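# Load steel nuts onto scale to hit red mark

## Task

Move steel nuts one at a time from the tray onto the scale's dish, stopping at whichever count brings the needle closest to the red marker. The dish must hold only those nuts, and each nut, once released, may rest only on the dish or on other nuts. When finished, the scale and nuts must be motionless and must stay in place without the robot holding them, and nothing the robot is touching at the end may settle by more than about a fingernail's width after it lets go. Nothing may be knocked or placed off the table.

## Robot and tools

Robot: a single six-joint arm (wxai_follower) with a two-finger parallel gripper and one camera, cam_wrist (504x504), mounted on the hand. There is only one arm, so every action row describes that one arm.

Frames: the scene frame has its origin on the table top directly under the arm base, +z up, +x forward, +y to the left when looking along +x. The base can be slightly tilted relative to the table. end_effector_position (metres) is the point midway between the finger pads, sitting 3 to 4 cm behind the fingertips; end_effector_quat_wxyz is the hand orientation. The fingers point along the gripper's +x and close along its y. The reported hand position can be off, especially when the arm is stretched out.

execute_actions: argument actions is a list holding zero or one item. An empty list returns the current state without commanding anything. An action item is {"rows": [...], "steps": n} with n from 1 to 15 control steps (each 1/30 s; 15 if omitted). A wait item is {"steps": n} with n up to 300 and no rows; it counts from the previous result, and reply time is included in it. Optional pictures (true/false) controls whether images come back. A refused call moves nothing.

Each row is 7 numbers in [-1, 1]: six joint values in the order waist, shoulder, elbow, wrist pitch, wrist yaw, wrist roll, then the gripper opening. Each row is used for one step; if there are fewer rows than steps, the final row is held. The six joint values are offsets, not targets: they are measured from the joint angles shown in the latest result that reports them (or, before any such result or in later calls within one reply, from where the arm is when the action begins), not from the preceding row. Scale: 1.0 equals 0.9615 rad for waist, shoulder and elbow; 1.713 rad for wrist pitch; 1.767 for wrist yaw; 1.728 for wrist roll. So an all-zero joint part drives the arm back to the reference angles; it is not a pause. Joint ranges (rad): waist -3.054..3.054, shoulder 0.000..3.142, elbow 0.000..2.356, wrist pitch -1.571..1.571, wrist yaw -1.571..1.571, wrist roll -3.142..3.142. Asking for more than 0.010 rad beyond a range end gets the call refused; true ends may differ by up to 0.010 rad, and a request past them is clipped, reported as "joint sent to its limit" (possibly referring to an earlier action).

The seventh number, the opening, is absolute: +1 fully open (0.088 m pad gap), empty fingers touch near -0.80, anything lower does nothing more. Closing from fully open takes at least about 0.5 s. grip_measured is the measured opening on that same scale; to hold a part, keep commanding roughly 0.07 below it (less for a gentler grip). Readings can carry a constant error up to about 1 mm and read up to 3 mm narrow while squeezing. Parts under about 3 mm thick get proportionally less force.

Motion limits: each joint target stays within a fixed lead of its measured angle (0.211 rad for the first three, 0.213 wrist pitch, 0.267 wrist yaw, 0.228 wrist roll), and targets are pulled back if they would move the hand more than 70 mm from where it is. Big moves therefore take several steps. Friction may leave a joint short of its target, or ignore small moves, especially at long reach; check the Joint positions line after moving. Between calls the arm keeps heading to the last row's target until it is nearly still or a step is HELD.

Result lines: the state line (hand pose and velocities in m/s, rad/s), Joint positions and Joint velocities (six joints in rad, rad/s, then pad gap in m), joint torques and external torque estimates (same joint order; includes friction, error and held weight; may say "no reading"), grip_measured, "joint command not followed" (a clearance check altered targets; mounting blocks count as arm), HELD (that step's row was not fully sent), MOTOR HOT (from 50 °C; at 95 °C an OVER-TEMPERATURE FAULT holds the arm, and if it does not cool it goes limp and drops things), and TORQUE FAULT (a joint hit its load limit: waist 18, shoulder 22.3, elbow 22.2, wrist pitch 5.86, wrist yaw 5.84, wrist roll 5.48 N m, including carried weight; the arm freezes 10 s and the rest of the call is skipped).

zoom_image: camera "cam_wrist", region [x0, y0, x1, y1] in image pixels from the top-left, at most 504 by 504; gives a sharper crop of the latest picture. Useful for reading the needle against the red marker. The calibration given (K, distortion, T_world_to_cam) maps scene frame to camera; its pose follows the reported joints and may be a few mm and degrees off.

read_manual: section "licences" returns licence texts only.

finished_scene: pass scene, the number of the current scene; it ends and grades that scene irreversibly. Replying without any tool call ends everything.

Avoid: dropping nuts, slamming or pressing hard on the scale or tray, knocking anything off the table, leaving a nut perched on the dish rim or on the gripper, and finishing while the hand still supports anything. Occasional outside nudges can shift loose objects, so re-check before ending.

Each tool is called after "Request:" as name([rows], argument=value, ...), one row to a line, values as JSON.

## Session

Request:
execute_actions(actions=[])

Scene clock: 0.00 s of 7600.00 s.
end_effector_position=(+0.3997, -0.5154, +0.3408) grip_measured=+0.823 end_effector_quat_wxyz=(+0.597, -0.464, +0.582, -0.299) end_effector_velocity=(-0.000, -0.002, -0.001) end_effector_angular_velocity=(-0.009, +0.015, +0.006)
Joint positions: [ 0.072  1.779  1.767  1.398  0.991 -3.085  0.079]
Joint velocities: [-0.007 -0.002 -0.002 -0.007 -0.007 -0.007 -0.   ]
Joint torques (N m, as the arm reports them, + toward a larger angle): no reading
External joint torques (N m, as the arm's controller estimates them; a push from outside toward a larger angle lowers the number): no reading
Motor temperatures (°C, as the motors report them): [25 27 26 28 26 28]
Heat: hottest wrist pitch 28 °C (+0.0 °C/min).

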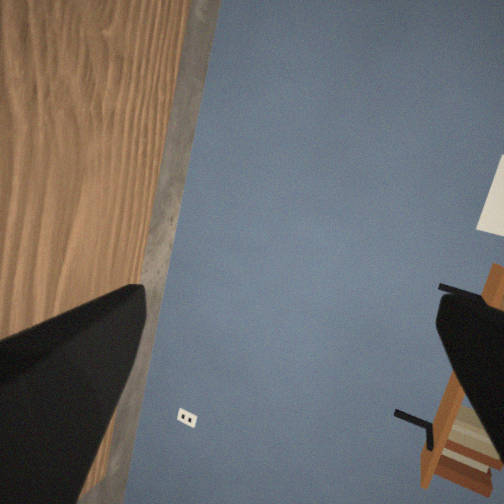

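Request:
execute_actions([
  {"rows":[[0.4,0.03,-0.2,-0.9,-0.1,1,1]]},
])

Request:
execute_actions([
  {"steps":30},
])

Scene clock: 42.13 s of 7600.00 s.
end_effector_position=(+0.5135, -0.3398, +0.4379) grip_measured=+0.981 end_effector_quat_wxyz=(+0.778, -0.524, +0.285, -0.196) end_effector_velocity=(+0.135, +0.370, +0.120) end_effector_angular_velocity=(+0.627, -0.681, +1.191)
Joint positions: [ 0.421  1.798  1.598  0.927  0.829 -2.578  0.087]
Joint velocities: [ 0.476  0.027 -0.139 -1.399 -0.139  1.546  0.001]
Joint torques (N m, as the arm reports them, + toward a larger angle): [ 7.22 -1.54  2.77 -0.06 -0.72  0.21]
External joint torques (N m, as the arm's controller estimates them; a push from outside toward a larger angle lowers the number): [ 0.93  1.25 -0.51 -0.41 -0.15  0.15]
Motor temperatures (°C, as the motors report them): [34 29 27 28 27 28]
Heat: hottest waist 34 °C (+8.5 °C/min).
Steps of this call (steps 1 to 1249: nothing new was sent; steps 1250 to 1264: all 15 steps of this action). Readings (joint positions):
1250: [0.078 1.779 1.755 1.384 0.980 -3.065]
1251: [0.094 1.774 1.739 1.361 0.961 -3.040]
1253: [0.143 1.773 1.710 1.313 0.928 -2.988]
1257: [0.249 1.788 1.655 1.206 0.884 -2.877]
1264: the state above
camera_calibration (this result's frames):
cam_wrist: T_world_to_cam=[[0.00173521, -0.352566, 0.935785, -0.519012], [-0.880659, -0.443867, -0.165598, 0.404108], [0.473748, -0.82382, -0.31126, -0.307505], [0, 0, 0, 1]] pos_world=[0.502462, -0.256945, 0.456889]

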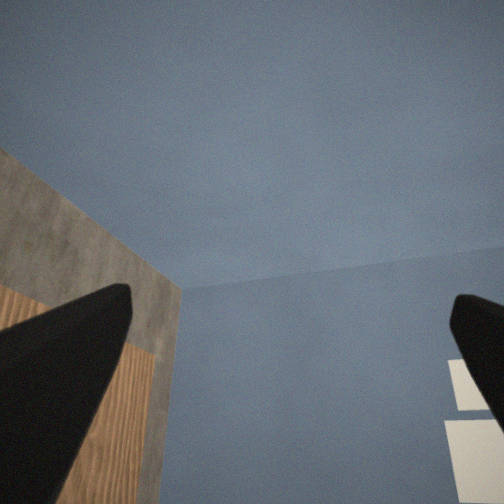

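Scene clock: 43.13 s of 7600.00 s.
end_effector_position=(+0.5263, -0.1702, +0.3647) grip_measured=+0.984 end_effector_quat_wxyz=(+0.914, -0.286, +0.269, +0.101) end_effector_velocity=(-0.006, +0.009, -0.009) end_effector_angular_velocity=(+0.053, +0.038, +0.015)
Joint positions: [ 0.456  1.806  1.579 -0.134  0.818 -1.371  0.087]
Joint velocities: [-0.002 -0.002 -0.002 -0.081 -0.007  0.095 -0.   ]
Joint torques (N m, as the arm reports them, + toward a larger angle): [ 9.1  -2.61  3.84  0.65 -0.56  0.14]
External joint torques (N m, as the arm's controller estimates them; a push from outside toward a larger angle lowers the number): [ 1.2   0.41 -0.12 -0.34 -0.11  0.1 ]
Motor temperatures (°C, as the motors report them): [34 29 27 28 27 28]
Heat: hottest waist 34 °C (+8.3 °C/min).
Steps of this call (steps 1 to 30: the robot went on to your last target). Readings (joint positions):
1: [0.434 1.800 1.595 0.878 0.825 -2.525]
2: [0.443 1.801 1.591 0.829 0.823 -2.473]
4: [0.452 1.803 1.586 0.730 0.821 -2.368]
8: [0.453 1.804 1.583 0.533 0.819 -2.157]
30: the state above
camera_calibration (this result's frames):
cam_wrist: T_world_to_cam=[[0.340623, -0.802388, 0.490051, -0.483081], [-0.70099, -0.564087, -0.43637, 0.462384], [0.62657, -0.194883, -0.754607, -0.00829886], [0, 0, 0, 1]] pos_world=[0.493875, -0.12841, 0.432242]

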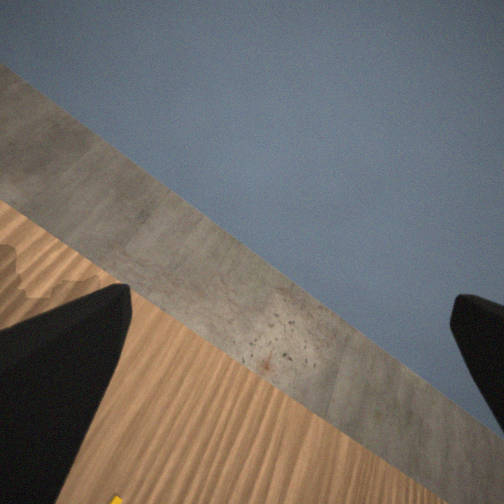

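Request:
execute_actions([
  {"rows":[[0.33,0.04,-0.16,-0.8,-0.04,1,1]]},
], pictures=false)

Request:
execute_actions([
  {"steps":40},
])

Scene clock: 54.53 s of 7600.00 s.
end_effector_position=(+0.4090, +0.0003, +0.3881) grip_measured=+0.984 end_effector_quat_wxyz=(+0.872, -0.249, +0.272, +0.322) end_effector_velocity=(-0.230, +0.079, -0.158) end_effector_angular_velocity=(+0.029, +1.109, +0.176)
Joint positions: [ 0.767  1.842  1.44  -0.657  0.75  -0.8    0.087]
Joint velocities: [ 0.154  0.037 -0.1   -1.429 -0.007  1.546 -0.   ]
Joint torques (N m, as the arm reports them, + toward a larger angle): [ 6.46 -1.92  3.84  0.86 -0.34  0.15]
External joint torques (N m, as the arm's controller estimates them; a push from outside toward a larger angle lowers the number): [ 0.97  0.79 -1.08 -0.39 -0.2   0.11]
Motor temperatures (°C, as the motors report them): [37 29 28 28 27 28]
Heat: hottest waist 37 °C (+9.9 °C/min).
Steps of this call (steps 1 to 30: the robot went on to your last target; steps 31 to 327: nothing new was sent; steps 328 to 342: all 15 steps of this action). Readings (joint positions):
328: [0.461 1.806 1.573 -0.151 0.816 -1.341]
329: [0.474 1.804 1.563 -0.175 0.813 -1.315]
331: [0.517 1.804 1.541 -0.222 0.800 -1.265]
335: [0.626 1.823 1.493 -0.333 0.777 -1.147]
342: the state above

Scene clock: 55.87 s of 7600.00 s.
end_effector_position=(+0.2939, -0.0461, +0.3094) grip_measured=+0.984 end_effector_quat_wxyz=(+0.764, -0.080, +0.605, +0.211) end_effector_velocity=(-0.003, +0.000, -0.001) end_effector_angular_velocity=(-0.001, +0.009, +0.005)
Joint positions: [ 0.773  1.843  1.431 -1.501  0.75   0.354  0.087]
Joint velocities: [ 0.002 -0.002 -0.007 -0.007 -0.007  0.007  0.   ]
Joint torques (N m, as the arm reports them, + toward a larger angle): [ 6.76 -0.83  3.56  0.32 -0.12  0.13]
External joint torques (N m, as the arm's controller estimates them; a push from outside toward a larger angle lowers the number): [ 1.    0.61 -0.47 -0.36 -0.1   0.14]
Motor temperatures (°C, as the motors report them): [36 29 28 28 27 28]
Heat: hottest waist 36 °C (+8.6 °C/min).
Steps of this call (steps 1 to 40: the robot went on to your last target). Readings (joint positions):
1: [0.771 1.843 1.438 -0.707 0.750 -0.748]
2: [0.772 1.843 1.436 -0.755 0.750 -0.695]
4: [0.772 1.843 1.435 -0.852 0.750 -0.591]
8: [0.772 1.843 1.434 -1.047 0.750 -0.381]
40: the state above
camera_calibration (this result's frames):
cam_wrist: T_world_to_cam=[[0.437777, -0.891119, -0.119407, -0.121312], [-0.886556, -0.449947, 0.107549, 0.23683], [-0.149565, 0.0587785, -0.987003, 0.43148], [0, 0, 0, 1]] pos_world=[0.327605, -0.0269038, 0.385916]

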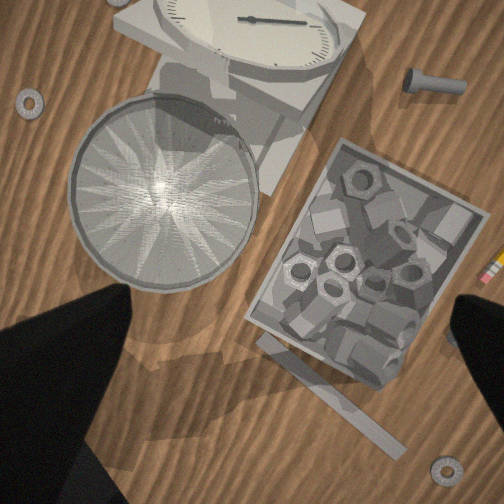

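Request:
zoom_image(camera="cam_wrist", region=[240,130,500,400])

Request:
zoom_image(camera="cam_wrist", region=[100,0,380,140])

Region (240, 130, 500, 400) of cam_wrist's 504x504 image, scaled by 1.867, with more detail than that image has; it fills the left 485 columns of this view, and the rest is white.

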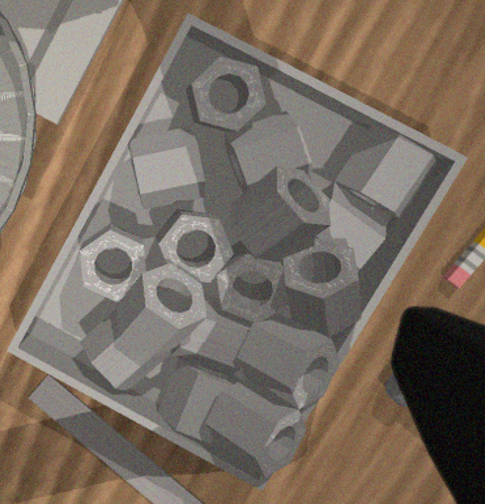

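Region (100, 0, 380, 140) of cam_wrist's 504x504 image, scaled by 1.800, with more detail than that image has.

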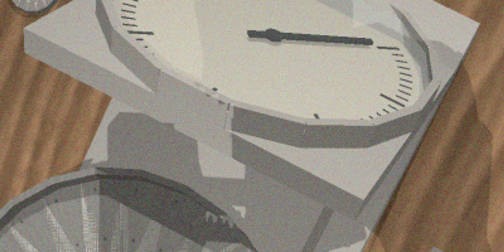

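Request:
execute_actions([
  {"rows":[[0,0,0,0.2,0,0.2,1]]},
], pictures=false)

Request:
execute_actions([
  {"steps":10},
])

Scene clock: 74.20 s of 7600.00 s.
end_effector_position=(+0.3369, -0.0138, +0.3324) grip_measured=+0.984 end_effector_quat_wxyz=(+0.801, +0.193, +0.560, +0.089) end_effector_velocity=(+0.007, +0.004, +0.005) end_effector_angular_velocity=(+0.055, -0.011, -0.061)
Joint positions: [ 0.774  1.842  1.429 -1.168  0.75   0.69   0.087]
Joint velocities: [-0.002 -0.007 -0.007  0.066 -0.007  0.022 -0.   ]
Joint torques (N m, as the arm reports them, + toward a larger angle): [ 7.04 -1.37  4.63  0.96 -0.06  0.11]
External joint torques (N m, as the arm's controller estimates them; a push from outside toward a larger angle lowers the number): [ 0.96  0.4   0.28 -0.01  0.    0.13]
Motor temperatures (°C, as the motors report them): [36 28 28 28 27 28]
Heat: hottest waist 36 °C (+6.1 °C/min).
Steps of this call (steps 1 to 15: the robot went on to your last target; steps 16 to 535: nothing new was sent; steps 536 to 550: all 15 steps of this action). Readings (joint positions):
536: [0.773 1.842 1.430 -1.472 0.750 0.400]
537: [0.773 1.842 1.429 -1.415 0.750 0.455]
539: [0.774 1.842 1.429 -1.317 0.750 0.553]
543: [0.774 1.842 1.429 -1.212 0.750 0.649]
550: the state above

Scene clock: 74.53 s of 7600.00 s.
end_effector_position=(+0.3379, -0.0133, +0.3330) grip_measured=+0.984 end_effector_quat_wxyz=(+0.801, +0.199, +0.559, +0.087) end_effector_velocity=(+0.003, +0.001, +0.002) end_effector_angular_velocity=(+0.025, -0.002, -0.022)
Joint positions: [ 0.774  1.842  1.429 -1.161  0.75   0.697  0.087]
Joint velocities: [-0.002 -0.002  0.002  0.022 -0.007  0.007 -0.   ]
Joint torques (N m, as the arm reports them, + toward a larger angle): [ 7.27 -1.7   4.38  1.05 -0.08  0.1 ]
External joint torques (N m, as the arm's controller estimates them; a push from outside toward a larger angle lowers the number): [ 1.09  0.05 -0.01  0.06 -0.01  0.13]
Motor temperatures (°C, as the motors report them): [36 28 28 28 27 28]
Heat: hottest waist 36 °C (+6.0 °C/min).
Steps of this call (steps 1 to 10: the robot went on to your last target). Readings (joint positions):
1: [0.774 1.842 1.429 -1.167 0.750 0.692]
2: [0.774 1.842 1.429 -1.165 0.750 0.693]
4: [0.774 1.842 1.429 -1.163 0.750 0.695]
8: [0.774 1.842 1.429 -1.162 0.750 0.696]
10: the state above
camera_calibration (this result's frames):
cam_wrist: T_world_to_cam=[[-0.0649357, -0.914, -0.400484, 0.154606], [-0.997888, 0.0587471, 0.0277256, 0.358972], [-0.00181394, 0.401439, -0.915884, 0.390361], [0, 0, 0, 1]] pos_world=[0.368962, -0.036485, 0.40949]

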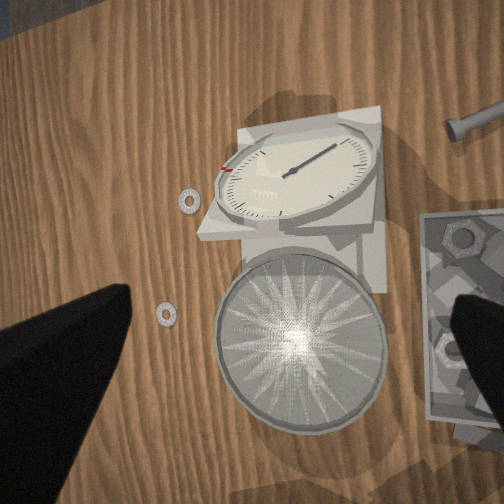

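Request:
zoom_image(camera="cam_wrist", region=[190,95,400,255])

Region (190, 95, 400, 255) of cam_wrist's 504x504 image, scaled by 2.400, with more detail than that image has; it fills the top 384 rows of this view, and the rest is white.

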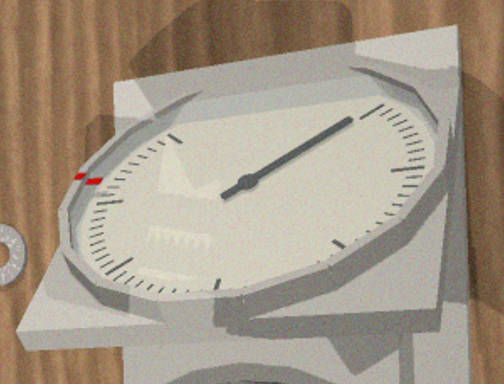

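Request:
execute_actions([
  {"rows":[[-0.529,0.271,-0.037,0.066,0.135,-0.473,0.2]]},
], pictures=false)

Request:
execute_actions([
  {"steps":25},
])

Scene clock: 103.60 s of 7600.00 s.
end_effector_position=(+0.3768, -0.0580, +0.1441) grip_measured=+0.216 end_effector_quat_wxyz=(+0.713, -0.092, +0.687, +0.100) end_effector_velocity=(-0.027, -0.103, -0.183) end_effector_angular_velocity=(-0.197, +0.434, +1.327)
Joint positions: [ 0.299  2.085  1.403 -1.056  0.978  0.067  0.05 ]
Joint velocities: [-0.545  0.061 -0.022  0.022  0.081 -1.575 -0.006]
Joint torques (N m, as the arm reports them, + toward a larger angle): [12.03 -3.78  2.9   0.38  0.02 -0.07]
External joint torques (N m, as the arm's controller estimates them; a push from outside toward a larger angle lowers the number): [ 1.76  0.8  -0.48  0.1   0.12 -0.06]
Motor temperatures (°C, as the motors report them): [36 28 29 30 27 28]
Heat: hottest waist 36 °C (+2.0 °C/min).
Steps of this call (steps 1 to 15: the robot went on to your last target; steps 16 to 857: nothing new was sent; steps 858 to 872: all 15 steps of this action). Readings (joint positions):
858: [0.767 1.856 1.429 -1.152 0.770 0.672]
859: [0.748 1.874 1.430 -1.130 0.808 0.637]
861: [0.688 1.929 1.431 -1.106 0.862 0.569]
865: [0.548 2.035 1.411 -1.077 0.923 0.412]
872: the state above

Scene clock: 104.43 s of 7600.00 s.
end_effector_position=(+0.3753, -0.0619, +0.1333) grip_measured=+0.202 end_effector_quat_wxyz=(+0.693, -0.155, +0.686, +0.158) end_effector_velocity=(+0.000, +0.001, -0.001) end_effector_angular_velocity=(+0.008, +0.001, -0.000)
Joint positions: [ 0.271  2.094  1.401 -1.051  0.984 -0.118  0.049]
Joint velocities: [-0.002 -0.002 -0.002  0.007 -0.007 -0.007 -0.   ]
Joint torques (N m, as the arm reports them, + toward a larger angle): [ 9.2  -3.7   2.97  0.28  0.12 -0.06]
External joint torques (N m, as the arm's controller estimates them; a push from outside toward a larger angle lowers the number): [ 0.96  0.82 -0.21  0.06  0.15 -0.06]
Motor temperatures (°C, as the motors report them): [37 28 29 30 27 28]
Heat: hottest waist 37 °C (+3.0 °C/min).
Steps of this call (steps 1 to 25: the robot went on to your last target). Readings (joint positions):
1: [0.285 2.087 1.402 -1.055 0.980 0.022]
2: [0.278 2.088 1.401 -1.054 0.981 -0.011]
4: [0.274 2.091 1.401 -1.053 0.982 -0.057]
8: [0.274 2.093 1.401 -1.051 0.983 -0.098]
25: the state above
camera_calibration (this result's frames):
cam_wrist: T_world_to_cam=[[0.45265, -0.891655, 0.00768259, -0.214592], [-0.835849, -0.421287, 0.351957, 0.27093], [-0.310588, -0.165735, -0.935985, 0.310499], [0, 0, 0, 1]] pos_world=[0.420029, -0.0257424, 0.196915]

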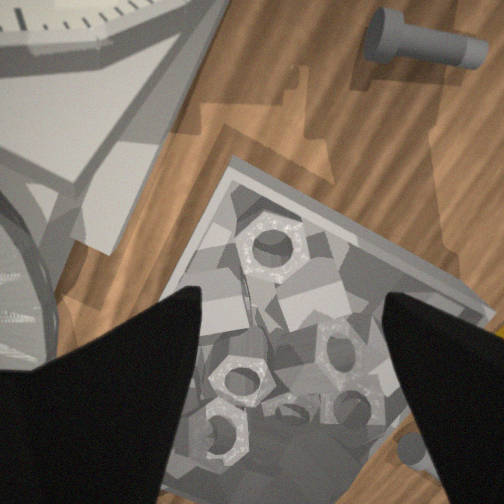

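Request:
execute_actions([
  {"rows":[[0,0,0,0,0,1,-0.08]]},
], pictures=false)

Request:
execute_actions([
  {"steps":22},
], pictures=false)

Request:
execute_actions([
  {"rows":[[-0.108,0.026,-0.1,0.144,0.007,0.072,-0.08]]},
], pictures=false)

Request:
execute_actions([
  {"steps":12},
])

Scene clock: 129.60 s of 7600.00 s.
end_effector_position=(+0.3753, -0.0617, +0.1334) grip_measured=-0.073 end_effector_quat_wxyz=(+0.701, +0.118, +0.694, -0.112) end_effector_velocity=(-0.002, +0.003, +0.001) end_effector_angular_velocity=(+0.036, +0.018, -1.538)
Joint positions: [ 0.271  2.094  1.401 -1.051  0.985  0.656  0.035]
Joint velocities: [ 0.002 -0.002 -0.002 -0.007 -0.022  1.546 -0.002]
Joint torques (N m, as the arm reports them, + toward a larger angle): [ 9.58 -4.68  3.25  0.09  0.04  0.08]
External joint torques (N m, as the arm's controller estimates them; a push from outside toward a larger angle lowers the number): [ 1.34 -0.09  0.07 -0.11  0.02  0.08]
Motor temperatures (°C, as the motors report them): [40 29 28 29 27 28]
Heat: hottest waist 40 °C (+4.0 °C/min).
From where the robot then was, a joint's target lay farther than a number of 1.0 reaches, so one or more steps of this call were cut to that.
Steps of this call (steps 1 to 15: the robot went on to your last target; steps 16 to 740: nothing new was sent; steps 741 to 755: all 15 steps of this action). Readings (joint positions):
741: [0.271 2.094 1.401 -1.051 0.985 -0.080]
742: [0.271 2.094 1.401 -1.051 0.985 -0.026]
744: [0.271 2.094 1.401 -1.051 0.985 0.078]
748: [0.271 2.094 1.401 -1.051 0.985 0.288]
755: the state above

Scene clock: 130.33 s of 7600.00 s.
end_effector_position=(+0.3753, -0.0617, +0.1334) grip_measured=-0.078 end_effector_quat_wxyz=(+0.574, +0.419, +0.571, -0.411) end_effector_velocity=(-0.004, +0.000, +0.001) end_effector_angular_velocity=(+0.005, +0.013, -0.178)
Joint positions: [ 0.271  2.094  1.401 -1.051  0.985  1.584  0.035]
Joint velocities: [ 0.002 -0.002 -0.002 -0.022 -0.007  0.198  0.   ]
Joint torques (N m, as the arm reports them, + toward a larger angle): [ 9.57 -4.67  3.23  0.08  0.08  0.07]
External joint torques (N m, as the arm's controller estimates them; a push from outside toward a larger angle lowers the number): [ 1.37 -0.1   0.07 -0.1   0.01  0.06]
Motor temperatures (°C, as the motors report them): [40 29 28 29 27 28]
Heat: hottest waist 40 °C (+4.0 °C/min).
Steps of this call (steps 1 to 22: the robot went on to your last target). Readings (joint positions):
1: [0.271 2.094 1.401 -1.051 0.985 0.710]
2: [0.271 2.094 1.401 -1.051 0.985 0.762]
4: [0.271 2.094 1.401 -1.051 0.985 0.868]
8: [0.271 2.094 1.401 -1.051 0.985 1.078]
22: the state above

Scene clock: 130.83 s of 7600.00 s.
end_effector_position=(+0.3763, -0.0583, +0.0881) grip_measured=-0.078 end_effector_quat_wxyz=(+0.506, +0.493, +0.509, -0.491) end_effector_velocity=(-0.002, +0.005, -0.004) end_effector_angular_velocity=(+0.008, -0.003, -0.019)
Joint positions: [ 0.171  2.113  1.312 -0.811  0.993  1.704  0.035]
Joint velocities: [-0.002  0.002 -0.022  0.037 -0.007  0.007 -0.   ]
Joint torques (N m, as the arm reports them, + toward a larger angle): [ 9.24 -4.37  2.16  0.31  0.22  0.15]
External joint torques (N m, as the arm's controller estimates them; a push from outside toward a larger angle lowers the number): [ 1.07  0.39 -0.64  0.14  0.17  0.15]
Motor temperatures (°C, as the motors report them): [40 29 28 29 27 28]
Heat: hottest waist 40 °C (+4.0 °C/min).
Steps of this call (steps 1 to 15: all 15 steps of this action). Readings (joint positions):
1: [0.266 2.094 1.386 -1.009 0.985 1.609]
2: [0.252 2.094 1.371 -0.957 0.986 1.633]
4: [0.215 2.101 1.347 -0.893 0.989 1.664]
8: [0.173 2.113 1.317 -0.837 0.991 1.692]
15: the state above

Scene clock: 131.23 s of 7600.00 s.
end_effector_position=(+0.3763, -0.0579, +0.0878) grip_measured=-0.078 end_effector_quat_wxyz=(+0.506, +0.495, +0.508, -0.491) end_effector_velocity=(-0.004, +0.001, +0.001) end_effector_angular_velocity=(+0.006, +0.011, +0.012)
Joint positions: [ 0.171  2.113  1.31  -0.807  0.993  1.706  0.035]
Joint velocities: [ 0.002 -0.002 -0.002 -0.022 -0.007  0.007  0.   ]
Joint torques (N m, as the arm reports them, + toward a larger angle): [ 9.27 -4.17  2.46  0.2   0.25  0.1 ]
External joint torques (N m, as the arm's controller estimates them; a push from outside toward a larger angle lowers the number): [ 1.04  0.57 -0.25  0.06  0.2   0.1 ]
Motor temperatures (°C, as the motors report them): [40 29 28 29 27 28]
Heat: hottest waist 40 °C (+4.1 °C/min).
Steps of this call (steps 1 to 12: the robot went on to your last target). Readings (joint positions):
1: [0.171 2.113 1.312 -0.810 0.993 1.704]
2: [0.171 2.113 1.311 -0.809 0.993 1.704]
4: [0.171 2.113 1.311 -0.808 0.993 1.705]
8: [0.171 2.113 1.311 -0.807 0.993 1.705]
12: the state above
camera_calibration (this result's frames):
cam_wrist: T_world_to_cam=[[-0.99868, -0.0508989, 0.00694501, 0.383721], [-0.0447617, 0.928545, 0.368511, 0.0685248], [-0.0252056, 0.367713, -0.929598, 0.191844], [0, 0, 0, 1]] pos_world=[0.391117, -0.114641, 0.150421]

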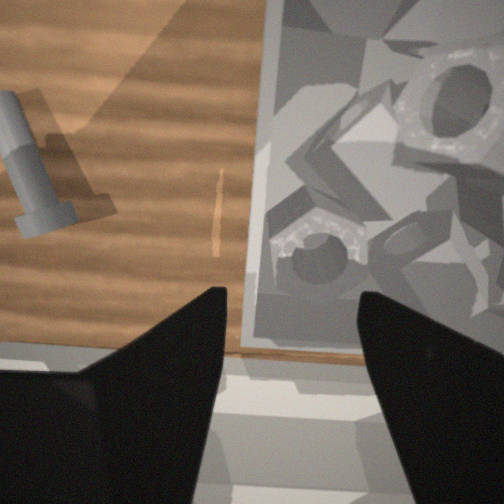

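Request:
execute_actions([
  {"rows":[[-0.053,-0.061,-0.101,0.066,0.002,-0.04,-0.05]]},
], pictures=false)

Request:
execute_actions([
  {"steps":10},
])

Scene clock: 164.83 s of 7600.00 s.
end_effector_position=(+0.3651, -0.0675, +0.0730) grip_measured=-0.053 end_effector_quat_wxyz=(+0.501, +0.499, +0.503, -0.496) end_effector_velocity=(-0.004, +0.003, -0.001) end_effector_angular_velocity=(+0.022, +0.005, +0.023)
Joint positions: [ 0.125  2.061  1.221 -0.699  0.993  1.64   0.036]
Joint velocities: [-0.002 -0.007 -0.017  0.007 -0.022 -0.022 -0.   ]
Joint torques (N m, as the arm reports them, + toward a larger angle): [ 8.72 -5.49  2.1   0.25  0.22 -0.11]
External joint torques (N m, as the arm's controller estimates them; a push from outside toward a larger angle lowers the number): [ 0.86 -0.8  -0.5   0.08  0.17 -0.11]
Motor temperatures (°C, as the motors report them): [43 30 28 29 26 28]
Heat: hottest waist 43 °C (+6.0 °C/min).
Steps of this call (steps 1 to 15: the robot went on to your last target; steps 16 to 993: nothing new was sent; steps 994 to 1008: all 15 steps of this action). Readings (joint positions):
994: [0.169 2.106 1.296 -0.779 0.993 1.694]
995: [0.163 2.097 1.279 -0.760 0.993 1.682]
997: [0.145 2.080 1.250 -0.737 0.993 1.664]
1001: [0.126 2.068 1.228 -0.710 0.993 1.647]
1008: the state above

Scene clock: 165.17 s of 7600.00 s.
end_effector_position=(+0.3650, -0.0675, +0.0730) grip_measured=-0.052 end_effector_quat_wxyz=(+0.501, +0.500, +0.503, -0.496) end_effector_velocity=(+0.000, +0.000, -0.001) end_effector_angular_velocity=(+0.007, -0.001, -0.000)
Joint positions: [ 0.125  2.06   1.22  -0.697  0.993  1.639  0.036]
Joint velocities: [-0.002 -0.002 -0.002  0.007 -0.007 -0.007 -0.   ]
Joint torques (N m, as the arm reports them, + toward a larger angle): [ 8.82 -5.47  2.39  0.27  0.24 -0.05]
External joint torques (N m, as the arm's controller estimates them; a push from outside toward a larger angle lowers the number): [ 0.92 -0.8  -0.2   0.11  0.19 -0.05]
Motor temperatures (°C, as the motors report them): [43 30 28 29 26 28]
Heat: hottest waist 43 °C (+6.1 °C/min).
Steps of this call (steps 1 to 10: the robot went on to your last target). Readings (joint positions):
1: [0.125 2.061 1.221 -0.698 0.993 1.640]
2: [0.125 2.061 1.220 -0.698 0.993 1.640]
4: [0.125 2.061 1.220 -0.697 0.993 1.639]
8: [0.125 2.060 1.220 -0.697 0.993 1.639]
10: the state above
camera_calibration (this result's frames):
cam_wrist: T_world_to_cam=[[-0.99947, -0.0318586, 0.00663546, 0.373615], [-0.0271833, 0.929438, 0.367977, 0.0760442], [-0.0178905, 0.367601, -0.929811, 0.178647], [0, 0, 0, 1]] pos_world=[0.37868, -0.124446, 0.135646]

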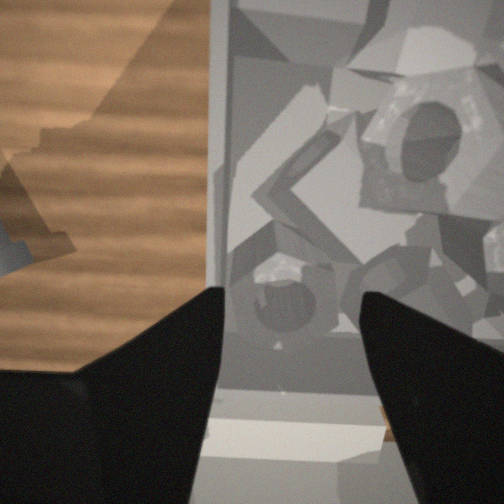

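Request:
execute_actions([
  {"rows":[[-0.015,0,-0.014,0.02,0,-0.015,-0.05],[-0.015,0,-0.014,0.02,0,-0.015,-0.05],[-0.015,0,-0.014,0.02,0,-0.015,-0.05],[-0.032,0.003,-0.029,0.042,0.001,-0.03,-0.05]]},
], pictures=false)

Request:
execute_actions([
  {"steps":10},
])

Scene clock: 171.93 s of 7600.00 s.
end_effector_position=(+0.3666, -0.0670, +0.0683) grip_measured=-0.052 end_effector_quat_wxyz=(+0.507, +0.501, +0.500, -0.491) end_effector_velocity=(-0.004, -0.002, -0.001) end_effector_angular_velocity=(-0.008, +0.008, +0.031)
Joint positions: [ 0.115  2.057  1.198 -0.635  0.996  1.591  0.036]
Joint velocities: [-0.002 -0.007 -0.012 -0.007  0.007 -0.022 -0.   ]
Joint torques (N m, as the arm reports them, + toward a larger angle): [ 6.95 -4.3   2.07  0.72  0.06 -0.07]
External joint torques (N m, as the arm's controller estimates them; a push from outside toward a larger angle lowers the number): [-0.85  0.45 -0.49  0.55 -0.01 -0.07]
Motor temperatures (°C, as the motors report them): [43 30 28 29 26 28]
Heat: hottest waist 43 °C (+5.0 °C/min).
Steps of this call (steps 1 to 15: the robot went on to your last target; steps 16 to 188: nothing new was sent; steps 189 to 203: all 15 steps of this action). Readings (joint positions):
189: [0.125 2.060 1.218 -0.690 0.993 1.634]
190: [0.123 2.060 1.217 -0.683 0.993 1.629]
192: [0.119 2.060 1.212 -0.668 0.993 1.618]
196: [0.115 2.059 1.203 -0.645 0.995 1.599]
203: the state above

Scene clock: 172.27 s of 7600.00 s.
end_effector_position=(+0.3666, -0.0670, +0.0683) grip_measured=-0.052 end_effector_quat_wxyz=(+0.507, +0.501, +0.500, -0.491) end_effector_velocity=(-0.001, -0.001, +0.001) end_effector_angular_velocity=(-0.008, +0.002, +0.029)
Joint positions: [ 0.115  2.057  1.197 -0.634  0.996  1.59   0.036]
Joint velocities: [ 0.002 -0.002 -0.002 -0.007  0.007 -0.022  0.   ]
Joint torques (N m, as the arm reports them, + toward a larger angle): [ 6.81 -3.95  2.34  0.72  0.04 -0.12]
External joint torques (N m, as the arm's controller estimates them; a push from outside toward a larger angle lowers the number): [-1.06  0.77 -0.22  0.54 -0.02 -0.12]
Motor temperatures (°C, as the motors report them): [43 30 28 29 26 28]
Heat: hottest waist 43 °C (+5.1 °C/min).
Steps of this call (steps 1 to 10: the robot went on to your last target). Readings (joint positions):
1: [0.115 2.057 1.198 -0.635 0.996 1.591]
2: [0.115 2.057 1.198 -0.634 0.996 1.591]
4: [0.115 2.057 1.197 -0.634 0.996 1.591]
8: [0.115 2.057 1.197 -0.634 0.996 1.590]
10: the state above
camera_calibration (this result's frames):
cam_wrist: T_world_to_cam=[[-0.999236, -0.0380286, -0.00903808, 0.375824], [-0.0387014, 0.930116, 0.365222, 0.0818295], [-0.00548241, 0.365293, -0.930877, 0.169461], [0, 0, 0, 1]] pos_world=[0.379633, -0.123722, 0.131258]

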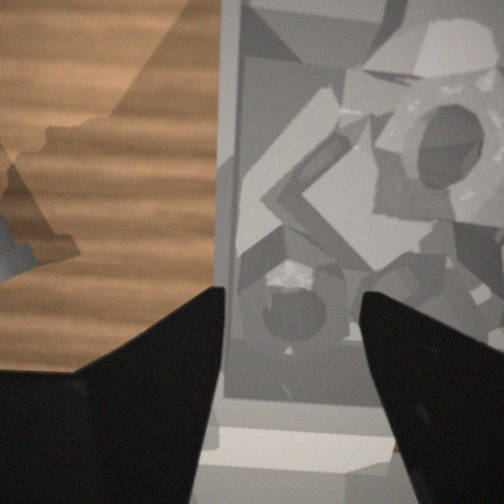

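Request:
execute_actions([
  {"rows":[[0.1,0,0.1,-0.16,0,0.05,0.1],[0.1,0,0.1,-0.16,0,0.05,0.1],[0.1,0,0.1,-0.16,0,0.05,0.1],[0.1,0,0.1,-0.16,0,0.05,0.1],[0.1,0,0.1,-0.16,0,0.05,0.1],[0.1,0,0.1,-0.16,0,0.05,0.1],[0.1,0,0.1,-0.16,0,0.05,0.1],[0.1,0,0.1,-0.16,0,0.05,0.1],[0.1,-0.1,0.02,-0.14,0,-0.2,0.1],[0.08,-0.15,-0.02,-0.14,0,-0.4,0.1],[0.033,-0.228,-0.086,-0.124,0,-0.637,0.1]]},
], pictures=false)

Request:
execute_actions([
  {"steps":30},
])

Scene clock: 187.17 s of 7600.00 s.
end_effector_position=(+0.3380, -0.1011, +0.1073) grip_measured=+0.095 end_effector_quat_wxyz=(+0.590, +0.395, +0.587, -0.389) end_effector_velocity=(-0.042, -0.141, -0.003) end_effector_angular_velocity=(-0.025, -0.044, +1.101)
Joint positions: [ 0.162  1.879  1.155 -0.856  0.996  1.308  0.044]
Joint velocities: [-0.227 -0.515 -0.208  0.11   0.022 -1.575  0.001]
Joint torques (N m, as the arm reports them, + toward a larger angle): [ 8.8  -2.85  1.72  0.31  0.02 -0.08]
External joint torques (N m, as the arm's controller estimates them; a push from outside toward a larger angle lowers the number): [ 0.88  0.03 -0.62  0.09  0.1  -0.07]
Motor temperatures (°C, as the motors report them): [41 30 28 29 26 28]
Heat: hottest waist 41 °C (+1.0 °C/min).
Steps of this call (steps 1 to 15: the robot went on to your last target; steps 16 to 432: nothing new was sent; steps 433 to 447: all 15 steps of this action). Readings (joint positions):
433: [0.121 2.057 1.211 -0.672 0.996 1.606]
434: [0.134 2.059 1.227 -0.721 0.996 1.622]
436: [0.169 2.059 1.253 -0.799 0.996 1.644]
440: [0.208 2.058 1.281 -0.869 0.996 1.664]
447: the state above

Scene clock: 188.17 s of 7600.00 s.
end_effector_position=(+0.3299, -0.1065, +0.1060) grip_measured=+0.098 end_effector_quat_wxyz=(+0.697, +0.133, +0.693, -0.130) end_effector_velocity=(-0.002, -0.001, +0.000) end_effector_angular_velocity=(+0.007, +0.004, +0.023)
Joint positions: [ 0.152  1.843  1.121 -0.849  0.996  0.494  0.044]
Joint velocities: [-0.002 -0.007 -0.002 -0.007 -0.007 -0.022 -0.   ]
Joint torques (N m, as the arm reports them, + toward a larger angle): [ 7.58 -4.88  2.38  0.3   0.06 -0.04]
External joint torques (N m, as the arm's controller estimates them; a push from outside toward a larger angle lowers the number): [ 0.76 -0.86 -0.51  0.11  0.04 -0.04]
Motor temperatures (°C, as the motors report them): [41 30 28 29 26 28]
Heat: hottest waist 41 °C (+1.0 °C/min).
Steps of this call (steps 1 to 30: the robot went on to your last target). Readings (joint positions):
1: [0.156 1.866 1.149 -0.854 0.996 1.256]
2: [0.153 1.858 1.144 -0.853 0.996 1.205]
4: [0.152 1.851 1.134 -0.851 0.996 1.099]
8: [0.152 1.849 1.123 -0.850 0.996 0.888]
30: the state above
camera_calibration (this result's frames):
cam_wrist: T_world_to_cam=[[-0.343652, -0.939092, 0.00314009, 0.0244488], [-0.876084, 0.321796, 0.35906, 0.315452], [-0.338201, 0.120641, -0.933309, 0.302787], [0, 0, 0, 1]] pos_world=[0.387167, -0.11508, 0.169251]

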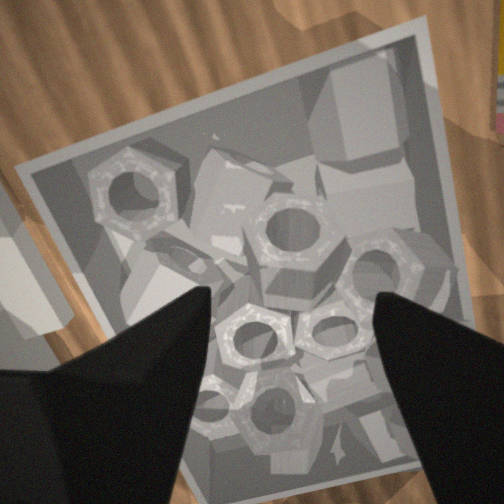

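Request:
execute_actions([
  {"rows":[[-0.075,0.032,0.01,0.074,0,-0.072,0.03]]},
], pictures=false)

Request:
execute_actions([
  {"steps":10},
])

Scene clock: 201.83 s of 7600.00 s.
end_effector_position=(+0.3409, -0.1130, +0.0853) grip_measured=+0.034 end_effector_quat_wxyz=(+0.697, +0.133, +0.692, -0.132) end_effector_velocity=(+0.000, -0.003, -0.003) end_effector_angular_velocity=(-0.009, +0.006, -0.005)
Joint positions: [ 0.086  1.866  1.125 -0.727  0.996  0.374  0.041]
Joint velocities: [-0.012  0.002  0.002  0.007  0.007 -0.007 -0.001]
Joint torques (N m, as the arm reports them, + toward a larger angle): [ 7.69 -3.61  3.21  0.28  0.03 -0.07]
External joint torques (N m, as the arm's controller estimates them; a push from outside toward a larger angle lowers the number): [ 0.74  0.72  0.5   0.09  0.01 -0.08]
Motor temperatures (°C, as the motors report them): [41 30 28 29 26 28]
Heat: hottest waist 41 °C (-1.0 °C/min).
Steps of this call (steps 1 to 15: the robot went on to your last target; steps 16 to 395: nothing new was sent; steps 396 to 410: all 15 steps of this action). Readings (joint positions):
396: [0.147 1.845 1.121 -0.829 0.996 0.468]
397: [0.136 1.848 1.121 -0.800 0.996 0.444]
399: [0.110 1.855 1.125 -0.766 0.996 0.414]
403: [0.087 1.863 1.125 -0.739 0.996 0.386]
410: the state above

Scene clock: 202.17 s of 7600.00 s.
end_effector_position=(+0.3410, -0.1130, +0.0848) grip_measured=+0.032 end_effector_quat_wxyz=(+0.697, +0.133, +0.692, -0.132) end_effector_velocity=(-0.001, +0.003, -0.002) end_effector_angular_velocity=(+0.007, +0.003, +0.008)
Joint positions: [ 0.085  1.866  1.125 -0.725  0.996  0.372  0.041]
Joint velocities: [-0.002  0.002 -0.007  0.007 -0.007 -0.007 -0.   ]
Joint torques (N m, as the arm reports them, + toward a larger angle): [ 7.85 -3.52  3.54  0.24  0.03  0.  ]
External joint torques (N m, as the arm's controller estimates them; a push from outside toward a larger angle lowers the number): [0.84 0.72 0.87 0.05 0.02 0.  ]
Motor temperatures (°C, as the motors report them): [41 30 28 29 26 28]
Heat: hottest waist 41 °C (-1.0 °C/min).
Steps of this call (steps 1 to 10: the robot went on to your last target). Readings (joint positions):
1: [0.085 1.866 1.125 -0.726 0.996 0.373]
2: [0.085 1.866 1.125 -0.726 0.996 0.373]
4: [0.085 1.866 1.125 -0.726 0.996 0.372]
8: [0.085 1.866 1.125 -0.725 0.996 0.372]
10: the state above
camera_calibration (this result's frames):
cam_wrist: T_world_to_cam=[[-0.346903, -0.937882, 0.00589812, 0.0232316], [-0.875429, 0.326047, 0.356817, 0.335392], [-0.336575, 0.118617, -0.934156, 0.286849], [0, 0, 0, 1]] pos_world=[0.398217, -0.12159, 0.148152]

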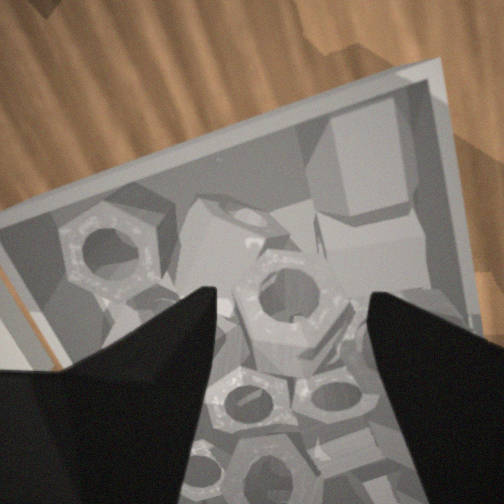

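Request:
execute_actions([
  {"rows":[[0,0,0,0,0,-0.2,-0.02],[0,0,0,0,0,-0.2,-0.02],[0,0,0,0,0,-0.2,-0.02],[0,0,0,0,0,-0.2,-0.02],[0,0,0,0,0,-0.2,-0.02],[0,0,0,0,0,-0.2,-0.02],[0,0,0,0,0,-0.2,-0.02],[0,0,0,0,0,-0.2,-0.02],[-0.015,0,-0.015,0.02,0,-0.215,-0.02],[-0.025,0,-0.025,0.03,0,-0.225,-0.02],[-0.035,0,-0.033,0.045,0,-0.235,-0.02],[-0.048,0.005,-0.042,0.061,0,-0.245,-0.02]]},
], pictures=false)

Request:
execute_actions([
  {"steps":15},
])

Scene clock: 210.90 s of 7600.00 s.
end_effector_position=(+0.3410, -0.1149, +0.0735) grip_measured=-0.017 end_effector_quat_wxyz=(+0.710, +0.013, +0.704, -0.016) end_effector_velocity=(-0.026, -0.011, -0.054) end_effector_angular_velocity=(-0.012, +0.088, +0.066)
Joint positions: [ 0.053  1.866  1.1   -0.649  0.996 -0.024  0.038]
Joint velocities: [-0.154 -0.002 -0.11   0.183 -0.007 -0.212 -0.001]
Joint torques (N m, as the arm reports them, + toward a larger angle): [ 8.05 -4.08  2.53  0.32 -0.02 -0.07]
External joint torques (N m, as the arm's controller estimates them; a push from outside toward a larger angle lowers the number): [ 0.65  0.38 -0.17  0.07  0.01 -0.07]
Motor temperatures (°C, as the motors report them): [41 30 28 29 26 28]
Heat: hottest waist 41 °C (-1.0 °C/min).
Steps of this call (steps 1 to 15: the robot went on to your last target; steps 16 to 247: nothing new was sent; steps 248 to 262: all 15 steps of this action). Readings (joint positions):
248: [0.085 1.866 1.125 -0.724 0.996 0.324]
249: [0.085 1.866 1.125 -0.724 0.996 0.270]
251: [0.085 1.866 1.125 -0.724 0.996 0.172]
255: [0.085 1.866 1.125 -0.724 0.996 0.077]
262: the state above

Scene clock: 211.40 s of 7600.00 s.
end_effector_position=(+0.3408, -0.1147, +0.0705) grip_measured=-0.018 end_effector_quat_wxyz=(+0.711, +0.010, +0.703, -0.013) end_effector_velocity=(-0.004, +0.003, -0.002) end_effector_angular_velocity=(+0.022, +0.011, -0.001)
Joint positions: [ 0.046  1.866  1.091 -0.624  0.995 -0.048  0.038]
Joint velocities: [-0.007 -0.002 -0.007 -0.007 -0.022  0.007 -0.   ]
Joint torques (N m, as the arm reports them, + toward a larger angle): [ 7.33 -3.97  2.48  0.32 -0.01  0.03]
External joint torques (N m, as the arm's controller estimates them; a push from outside toward a larger angle lowers the number): [ 0.42  0.42 -0.03  0.13  0.    0.03]
Motor temperatures (°C, as the motors report them): [41 30 28 29 26 28]
Heat: hottest waist 41 °C (-1.0 °C/min).
Steps of this call (steps 1 to 15: the robot went on to your last target). Readings (joint positions):
1: [0.049 1.866 1.097 -0.642 0.996 -0.030]
2: [0.048 1.866 1.095 -0.638 0.995 -0.034]
4: [0.048 1.866 1.093 -0.632 0.995 -0.041]
8: [0.046 1.866 1.092 -0.626 0.995 -0.046]
15: the state above
camera_calibration (this result's frames):
cam_wrist: T_world_to_cam=[[-0.0104271, -0.999862, 0.0129591, -0.100629], [-0.935635, 0.0143284, 0.352679, 0.325932], [-0.352816, -0.0084475, -0.935655, 0.264703], [0, 0, 0, 1]] pos_world=[0.397296, -0.103049, 0.134025]

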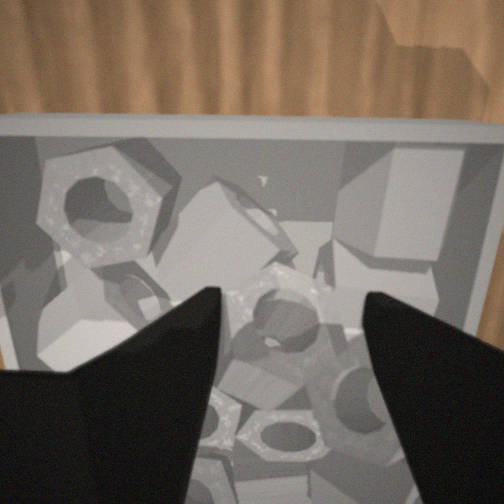

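Request:
execute_actions([
  {"rows":[[-0.02,0.013,-0.022,0.026,0,-0.015,-0.1],[-0.02,0.013,-0.022,0.026,0,-0.015,-0.1],[-0.02,0.013,-0.022,0.026,0,-0.015,-0.1],[-0.02,0.013,-0.022,0.026,0,-0.015,-0.1],[-0.02,0.013,-0.022,0.026,0,-0.015,-0.1],[-0.02,0.013,-0.022,0.026,0,-0.015,-0.1],[-0.02,0.013,-0.022,0.026,0,-0.015,-0.1],[-0.02,0.013,-0.022,0.026,0,-0.015,-0.1],[-0.02,0.013,-0.022,0.026,0,-0.015,-0.15],[-0.02,0.013,-0.022,0.026,0,-0.015,-0.2],[-0.02,0.013,-0.022,0.026,0,-0.015,-0.25],[-0.02,0.013,-0.022,0.026,0,-0.015,-0.32]]},
], pictures=false)

Request:
execute_actions([
  {"steps":12},
])

Scene clock: 223.23 s of 7600.00 s.
end_effector_position=(+0.3410, -0.1116, +0.0675) grip_measured=-0.243 end_effector_quat_wxyz=(+0.714, +0.009, +0.700, -0.010) end_effector_velocity=(-0.006, +0.002, -0.001) end_effector_angular_velocity=(+0.008, +0.016, +0.029)
Joint positions: [ 0.043  1.869  1.075 -0.587  0.991 -0.073  0.027]
Joint velocities: [-0.002 -0.002 -0.007 -0.022 -0.007 -0.007 -0.   ]
Joint torques (N m, as the arm reports them, + toward a larger angle): [ 6.41 -3.45  2.22  0.59  0.17 -0.07]
External joint torques (N m, as the arm's controller estimates them; a push from outside toward a larger angle lowers the number): [-0.52  0.96 -0.3   0.37  0.18 -0.07]
Motor temperatures (°C, as the motors report them): [41 30 28 29 26 28]
Heat: hottest waist 41 °C (-2.0 °C/min).
Steps of this call (steps 1 to 15: the robot went on to your last target; steps 16 to 340: nothing new was sent; steps 341 to 355: all 15 steps of this action). Readings (joint positions):
341: [0.046 1.866 1.088 -0.616 0.995 -0.053]
342: [0.044 1.866 1.085 -0.608 0.994 -0.058]
344: [0.041 1.868 1.081 -0.596 0.994 -0.064]
348: [0.041 1.869 1.077 -0.589 0.993 -0.069]
355: the state above

Scene clock: 223.63 s of 7600.00 s.
end_effector_position=(+0.3410, -0.1116, +0.0675) grip_measured=-0.243 end_effector_quat_wxyz=(+0.714, +0.009, +0.700, -0.010) end_effector_velocity=(+0.001, +0.001, -0.001) end_effector_angular_velocity=(+0.006, -0.003, +0.015)
Joint positions: [ 0.043  1.869  1.075 -0.587  0.991 -0.073  0.027]
Joint velocities: [-0.002  0.002  0.002  0.007 -0.007 -0.022 -0.   ]
Joint torques (N m, as the arm reports them, + toward a larger angle): [ 6.59 -3.39  2.23  0.67  0.15 -0.01]
External joint torques (N m, as the arm's controller estimates them; a push from outside toward a larger angle lowers the number): [-0.38  1.04 -0.31  0.45  0.17 -0.01]
Motor temperatures (°C, as the motors report them): [41 30 28 29 26 28]
Heat: hottest waist 41 °C (-2.0 °C/min).
Steps of this call (steps 1 to 12: the robot went on to your last target). Readings (joint positions):
1: [0.043 1.869 1.075 -0.587 0.991 -0.073]
2: [0.043 1.869 1.075 -0.587 0.991 -0.073]
4: [0.043 1.869 1.075 -0.587 0.991 -0.073]
8: [0.043 1.869 1.075 -0.587 0.991 -0.073]
12: the state above
camera_calibration (this result's frames):
cam_wrist: T_world_to_cam=[[-0.00283777, -0.999945, 0.010104, -0.099842], [-0.93831, 0.0061564, 0.34574, 0.327568], [-0.345783, -0.00849954, -0.938276, 0.259705], [0, 0, 0, 1]] pos_world=[0.396878, -0.0996457, 0.13143]

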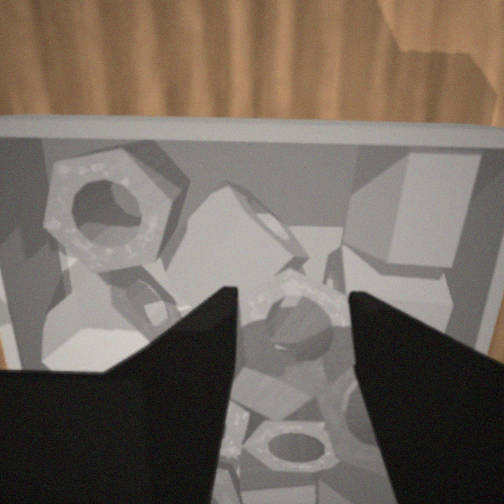

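Request:
execute_actions([
  {"rows":[[0.02,0,0.015,-0.028,0,0.02,-0.32],[0.04,0,0.03,-0.056,0,0.04,-0.32],[0.065,0,0.045,-0.085,0,0.065,-0.32],[0.09,0,0.06,-0.113,0,0.09,-0.32],[0.11,0,0.075,-0.14,0,0.11,-0.32],[0.135,0,0.09,-0.17,0,0.13,-0.32],[0.155,0,0.105,-0.2,-0.003,0.155,-0.32],[0.18,0,0.12,-0.225,-0.005,0.18,-0.32],[0.2,0,0.135,-0.255,-0.007,0.2,-0.32],[0.225,0,0.15,-0.28,-0.009,0.22,-0.32],[0.245,0,0.165,-0.31,-0.011,0.24,-0.32],[0.27,0,0.18,-0.34,-0.012,0.265,-0.32],[0.29,0,0.195,-0.365,-0.013,0.29,-0.32],[0.315,0,0.21,-0.395,-0.014,0.31,-0.32],[0.335,0.004,0.222,-0.422,-0.015,0.33,-0.32]]},
], pictures=false)

Request:
execute_actions([
  {"steps":15},
])

Scene clock: 239.90 s of 7600.00 s.
end_effector_position=(+0.3275, -0.0989, +0.1541) grip_measured=-0.243 end_effector_quat_wxyz=(+0.709, +0.003, +0.705, +0.003) end_effector_velocity=(-0.053, -0.006, +0.225) end_effector_angular_velocity=(-0.084, -0.012, +0.063)
Joint positions: [ 0.292  1.869  1.237 -1.149  0.976  0.372  0.027]
Joint velocities: [ 0.637 -0.002  0.413 -1.37  -0.051  1.077 -0.   ]
Joint torques (N m, as the arm reports them, + toward a larger angle): [ 8.26 -3.52  3.73 -0.18 -0.14  0.11]
External joint torques (N m, as the arm's controller estimates them; a push from outside toward a larger angle lowers the number): [ 1.37  0.09  0.49 -0.35 -0.16  0.11]
Motor temperatures (°C, as the motors report them): [40 30 28 29 26 28]
Heat: hottest waist 40 °C (-2.0 °C/min).
Steps of this call (steps 1 to 15: the robot went on to your last target; steps 16 to 473: nothing new was sent; steps 474 to 488: all 15 steps of this action). Readings (joint positions):
474: [0.044 1.869 1.075 -0.591 0.991 -0.069]
475: [0.048 1.869 1.080 -0.605 0.991 -0.056]
477: [0.065 1.869 1.095 -0.666 0.991 -0.009]
481: [0.141 1.869 1.140 -0.828 0.991 0.117]
488: the state above

Scene clock: 240.40 s of 7600.00 s.
end_effector_position=(+0.3200, -0.1010, +0.1781) grip_measured=-0.243 end_effector_quat_wxyz=(+0.708, -0.005, +0.706, +0.001) end_effector_velocity=(-0.003, +0.001, +0.002) end_effector_angular_velocity=(+0.001, +0.008, +0.000)
Joint positions: [ 0.36   1.869  1.281 -1.304  0.969  0.492  0.027]
Joint velocities: [ 0.007  0.002  0.002 -0.022 -0.007  0.022 -0.   ]
Joint torques (N m, as the arm reports them, + toward a larger angle): [ 8.29 -2.96  4.14 -0.18 -0.12  0.13]
External joint torques (N m, as the arm's controller estimates them; a push from outside toward a larger angle lowers the number): [ 1.46  0.24  0.79 -0.38 -0.14  0.13]
Motor temperatures (°C, as the motors report them): [40 30 28 29 26 28]
Heat: hottest waist 40 °C (-2.0 °C/min).
Steps of this call (steps 1 to 15: the robot went on to your last target). Readings (joint positions):
1: [0.311 1.869 1.248 -1.188 0.974 0.402]
2: [0.328 1.869 1.257 -1.217 0.973 0.424]
4: [0.348 1.869 1.270 -1.254 0.971 0.454]
8: [0.357 1.869 1.277 -1.289 0.970 0.481]
15: the state above
camera_calibration (this result's frames):
cam_wrist: T_world_to_cam=[[0.0316318, -0.999412, 0.0132596, -0.101955], [-0.932332, -0.0247223, 0.360758, 0.261866], [-0.360218, -0.0237737, -0.932565, 0.358383], [0, 0, 0, 1]] pos_world=[0.376467, -0.0869014, 0.241097]

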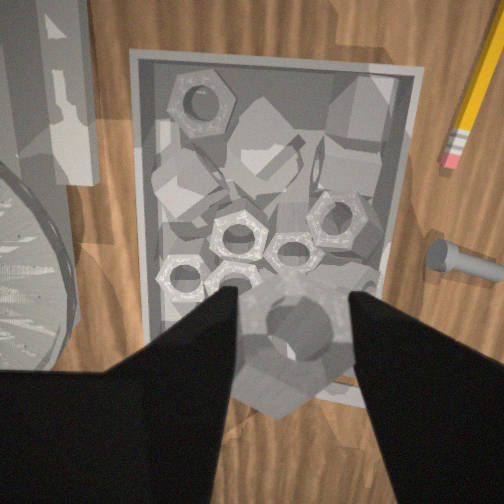

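Held. Move over the dish, waist leading.

Request:
execute_actions([
  {"rows":[[0.03,0.03,0,0.005,-0.005,0.016,-0.32],[0.06,0.06,0,0.01,-0.01,0.03,-0.32],[0.085,0.09,0,0.015,-0.015,0.05,-0.32],[0.11,0.125,0,0.02,-0.02,0.065,-0.32],[0.135,0.155,0,0.025,-0.025,0.08,-0.32],[0.155,0.19,0,0.03,-0.03,0.095,-0.32],[0.175,0.22,0,0.035,-0.035,0.11,-0.32],[0.195,0.25,0,0.04,-0.04,0.125,-0.32],[0.215,0.285,0,0.045,-0.045,0.14,-0.32],[0.23,0.315,0,0.05,-0.05,0.16,-0.32],[0.245,0.35,0,0.055,-0.055,0.175,-0.32],[0.26,0.38,0,0.06,-0.06,0.19,-0.32],[0.275,0.41,0,0.065,-0.066,0.205,-0.32],[0.287,0.445,0,0.07,-0.072,0.22,-0.32],[0.297,0.476,0.01,0.075,-0.078,0.236,-0.32]]},
], pictures=false)

Request:
execute_actions([
  {"steps":20},
])

Scene clock: 256.03 s of 7600.00 s.
end_effector_position=(+0.3030, +0.0360, +0.1864) grip_measured=-0.243 end_effector_quat_wxyz=(+0.715, -0.006, +0.699, +0.009) end_effector_velocity=(-0.117, +0.301, -0.053) end_effector_angular_velocity=(-0.051, +0.171, -0.051)
Joint positions: [ 0.601  2.22   1.283 -1.206  0.868  0.81   0.027]
Joint velocities: [ 0.413  0.901 -0.002  0.256 -0.315  0.769 -0.   ]
Joint torques (N m, as the arm reports them, + toward a larger angle): [ 8.33 -3.52  4.13  0.24 -0.18  0.13]
External joint torques (N m, as the arm's controller estimates them; a push from outside toward a larger angle lowers the number): [ 1.37  0.6   0.29  0.04 -0.23  0.13]
Motor temperatures (°C, as the motors report them): [41 30 28 29 26 28]
Heat: hottest waist 41 °C (+0.0 °C/min).
Steps of this call (steps 1 to 15: the robot went on to your last target; steps 16 to 454: nothing new was sent; steps 455 to 469: all 15 steps of this action). Readings (joint positions):
455: [0.363 1.872 1.281 -1.307 0.969 0.499]
456: [0.369 1.879 1.281 -1.306 0.969 0.509]
458: [0.395 1.907 1.282 -1.294 0.962 0.542]
462: [0.479 2.012 1.283 -1.263 0.929 0.628]
469: the state above

Scene clock: 256.70 s of 7600.00 s.
end_effector_position=(+0.2889, +0.0672, +0.1789) grip_measured=-0.243 end_effector_quat_wxyz=(+0.708, -0.006, +0.707, +0.002) end_effector_velocity=(-0.003, -0.002, -0.001) end_effector_angular_velocity=(-0.007, +0.017, +0.022)
Joint positions: [ 0.643  2.32   1.283 -1.178  0.836  0.897  0.027]
Joint velocities: [-0.002  0.002  0.002 -0.022 -0.007 -0.007 -0.   ]
Joint torques (N m, as the arm reports them, + toward a larger angle): [ 8.74 -3.98  4.66  0.27 -0.15  0.11]
External joint torques (N m, as the arm's controller estimates them; a push from outside toward a larger angle lowers the number): [ 1.61  0.5   0.76  0.06 -0.2   0.11]
Motor temperatures (°C, as the motors report them): [41 30 28 29 26 28]
Heat: hottest waist 41 °C (+0.0 °C/min).
Steps of this call (steps 1 to 20: the robot went on to your last target). Readings (joint positions):
1: [0.613 2.247 1.283 -1.197 0.859 0.831]
2: [0.624 2.270 1.283 -1.192 0.850 0.847]
4: [0.635 2.300 1.283 -1.187 0.841 0.868]
8: [0.640 2.313 1.283 -1.181 0.839 0.888]
20: the state above
camera_calibration (this result's frames):
cam_wrist: T_world_to_cam=[[0.033744, -0.999323, 0.0146611, 0.0662497], [-0.93195, -0.0261634, 0.361643, 0.236528], [-0.361014, -0.0258667, -0.932202, 0.352239], [0, 0, 0, 1]] pos_world=[0.34536, 0.0815045, 0.241847]

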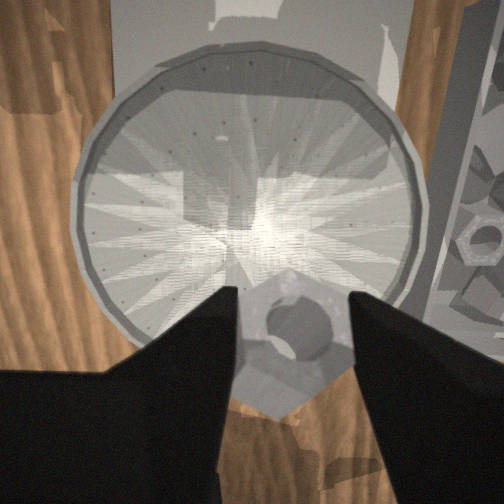

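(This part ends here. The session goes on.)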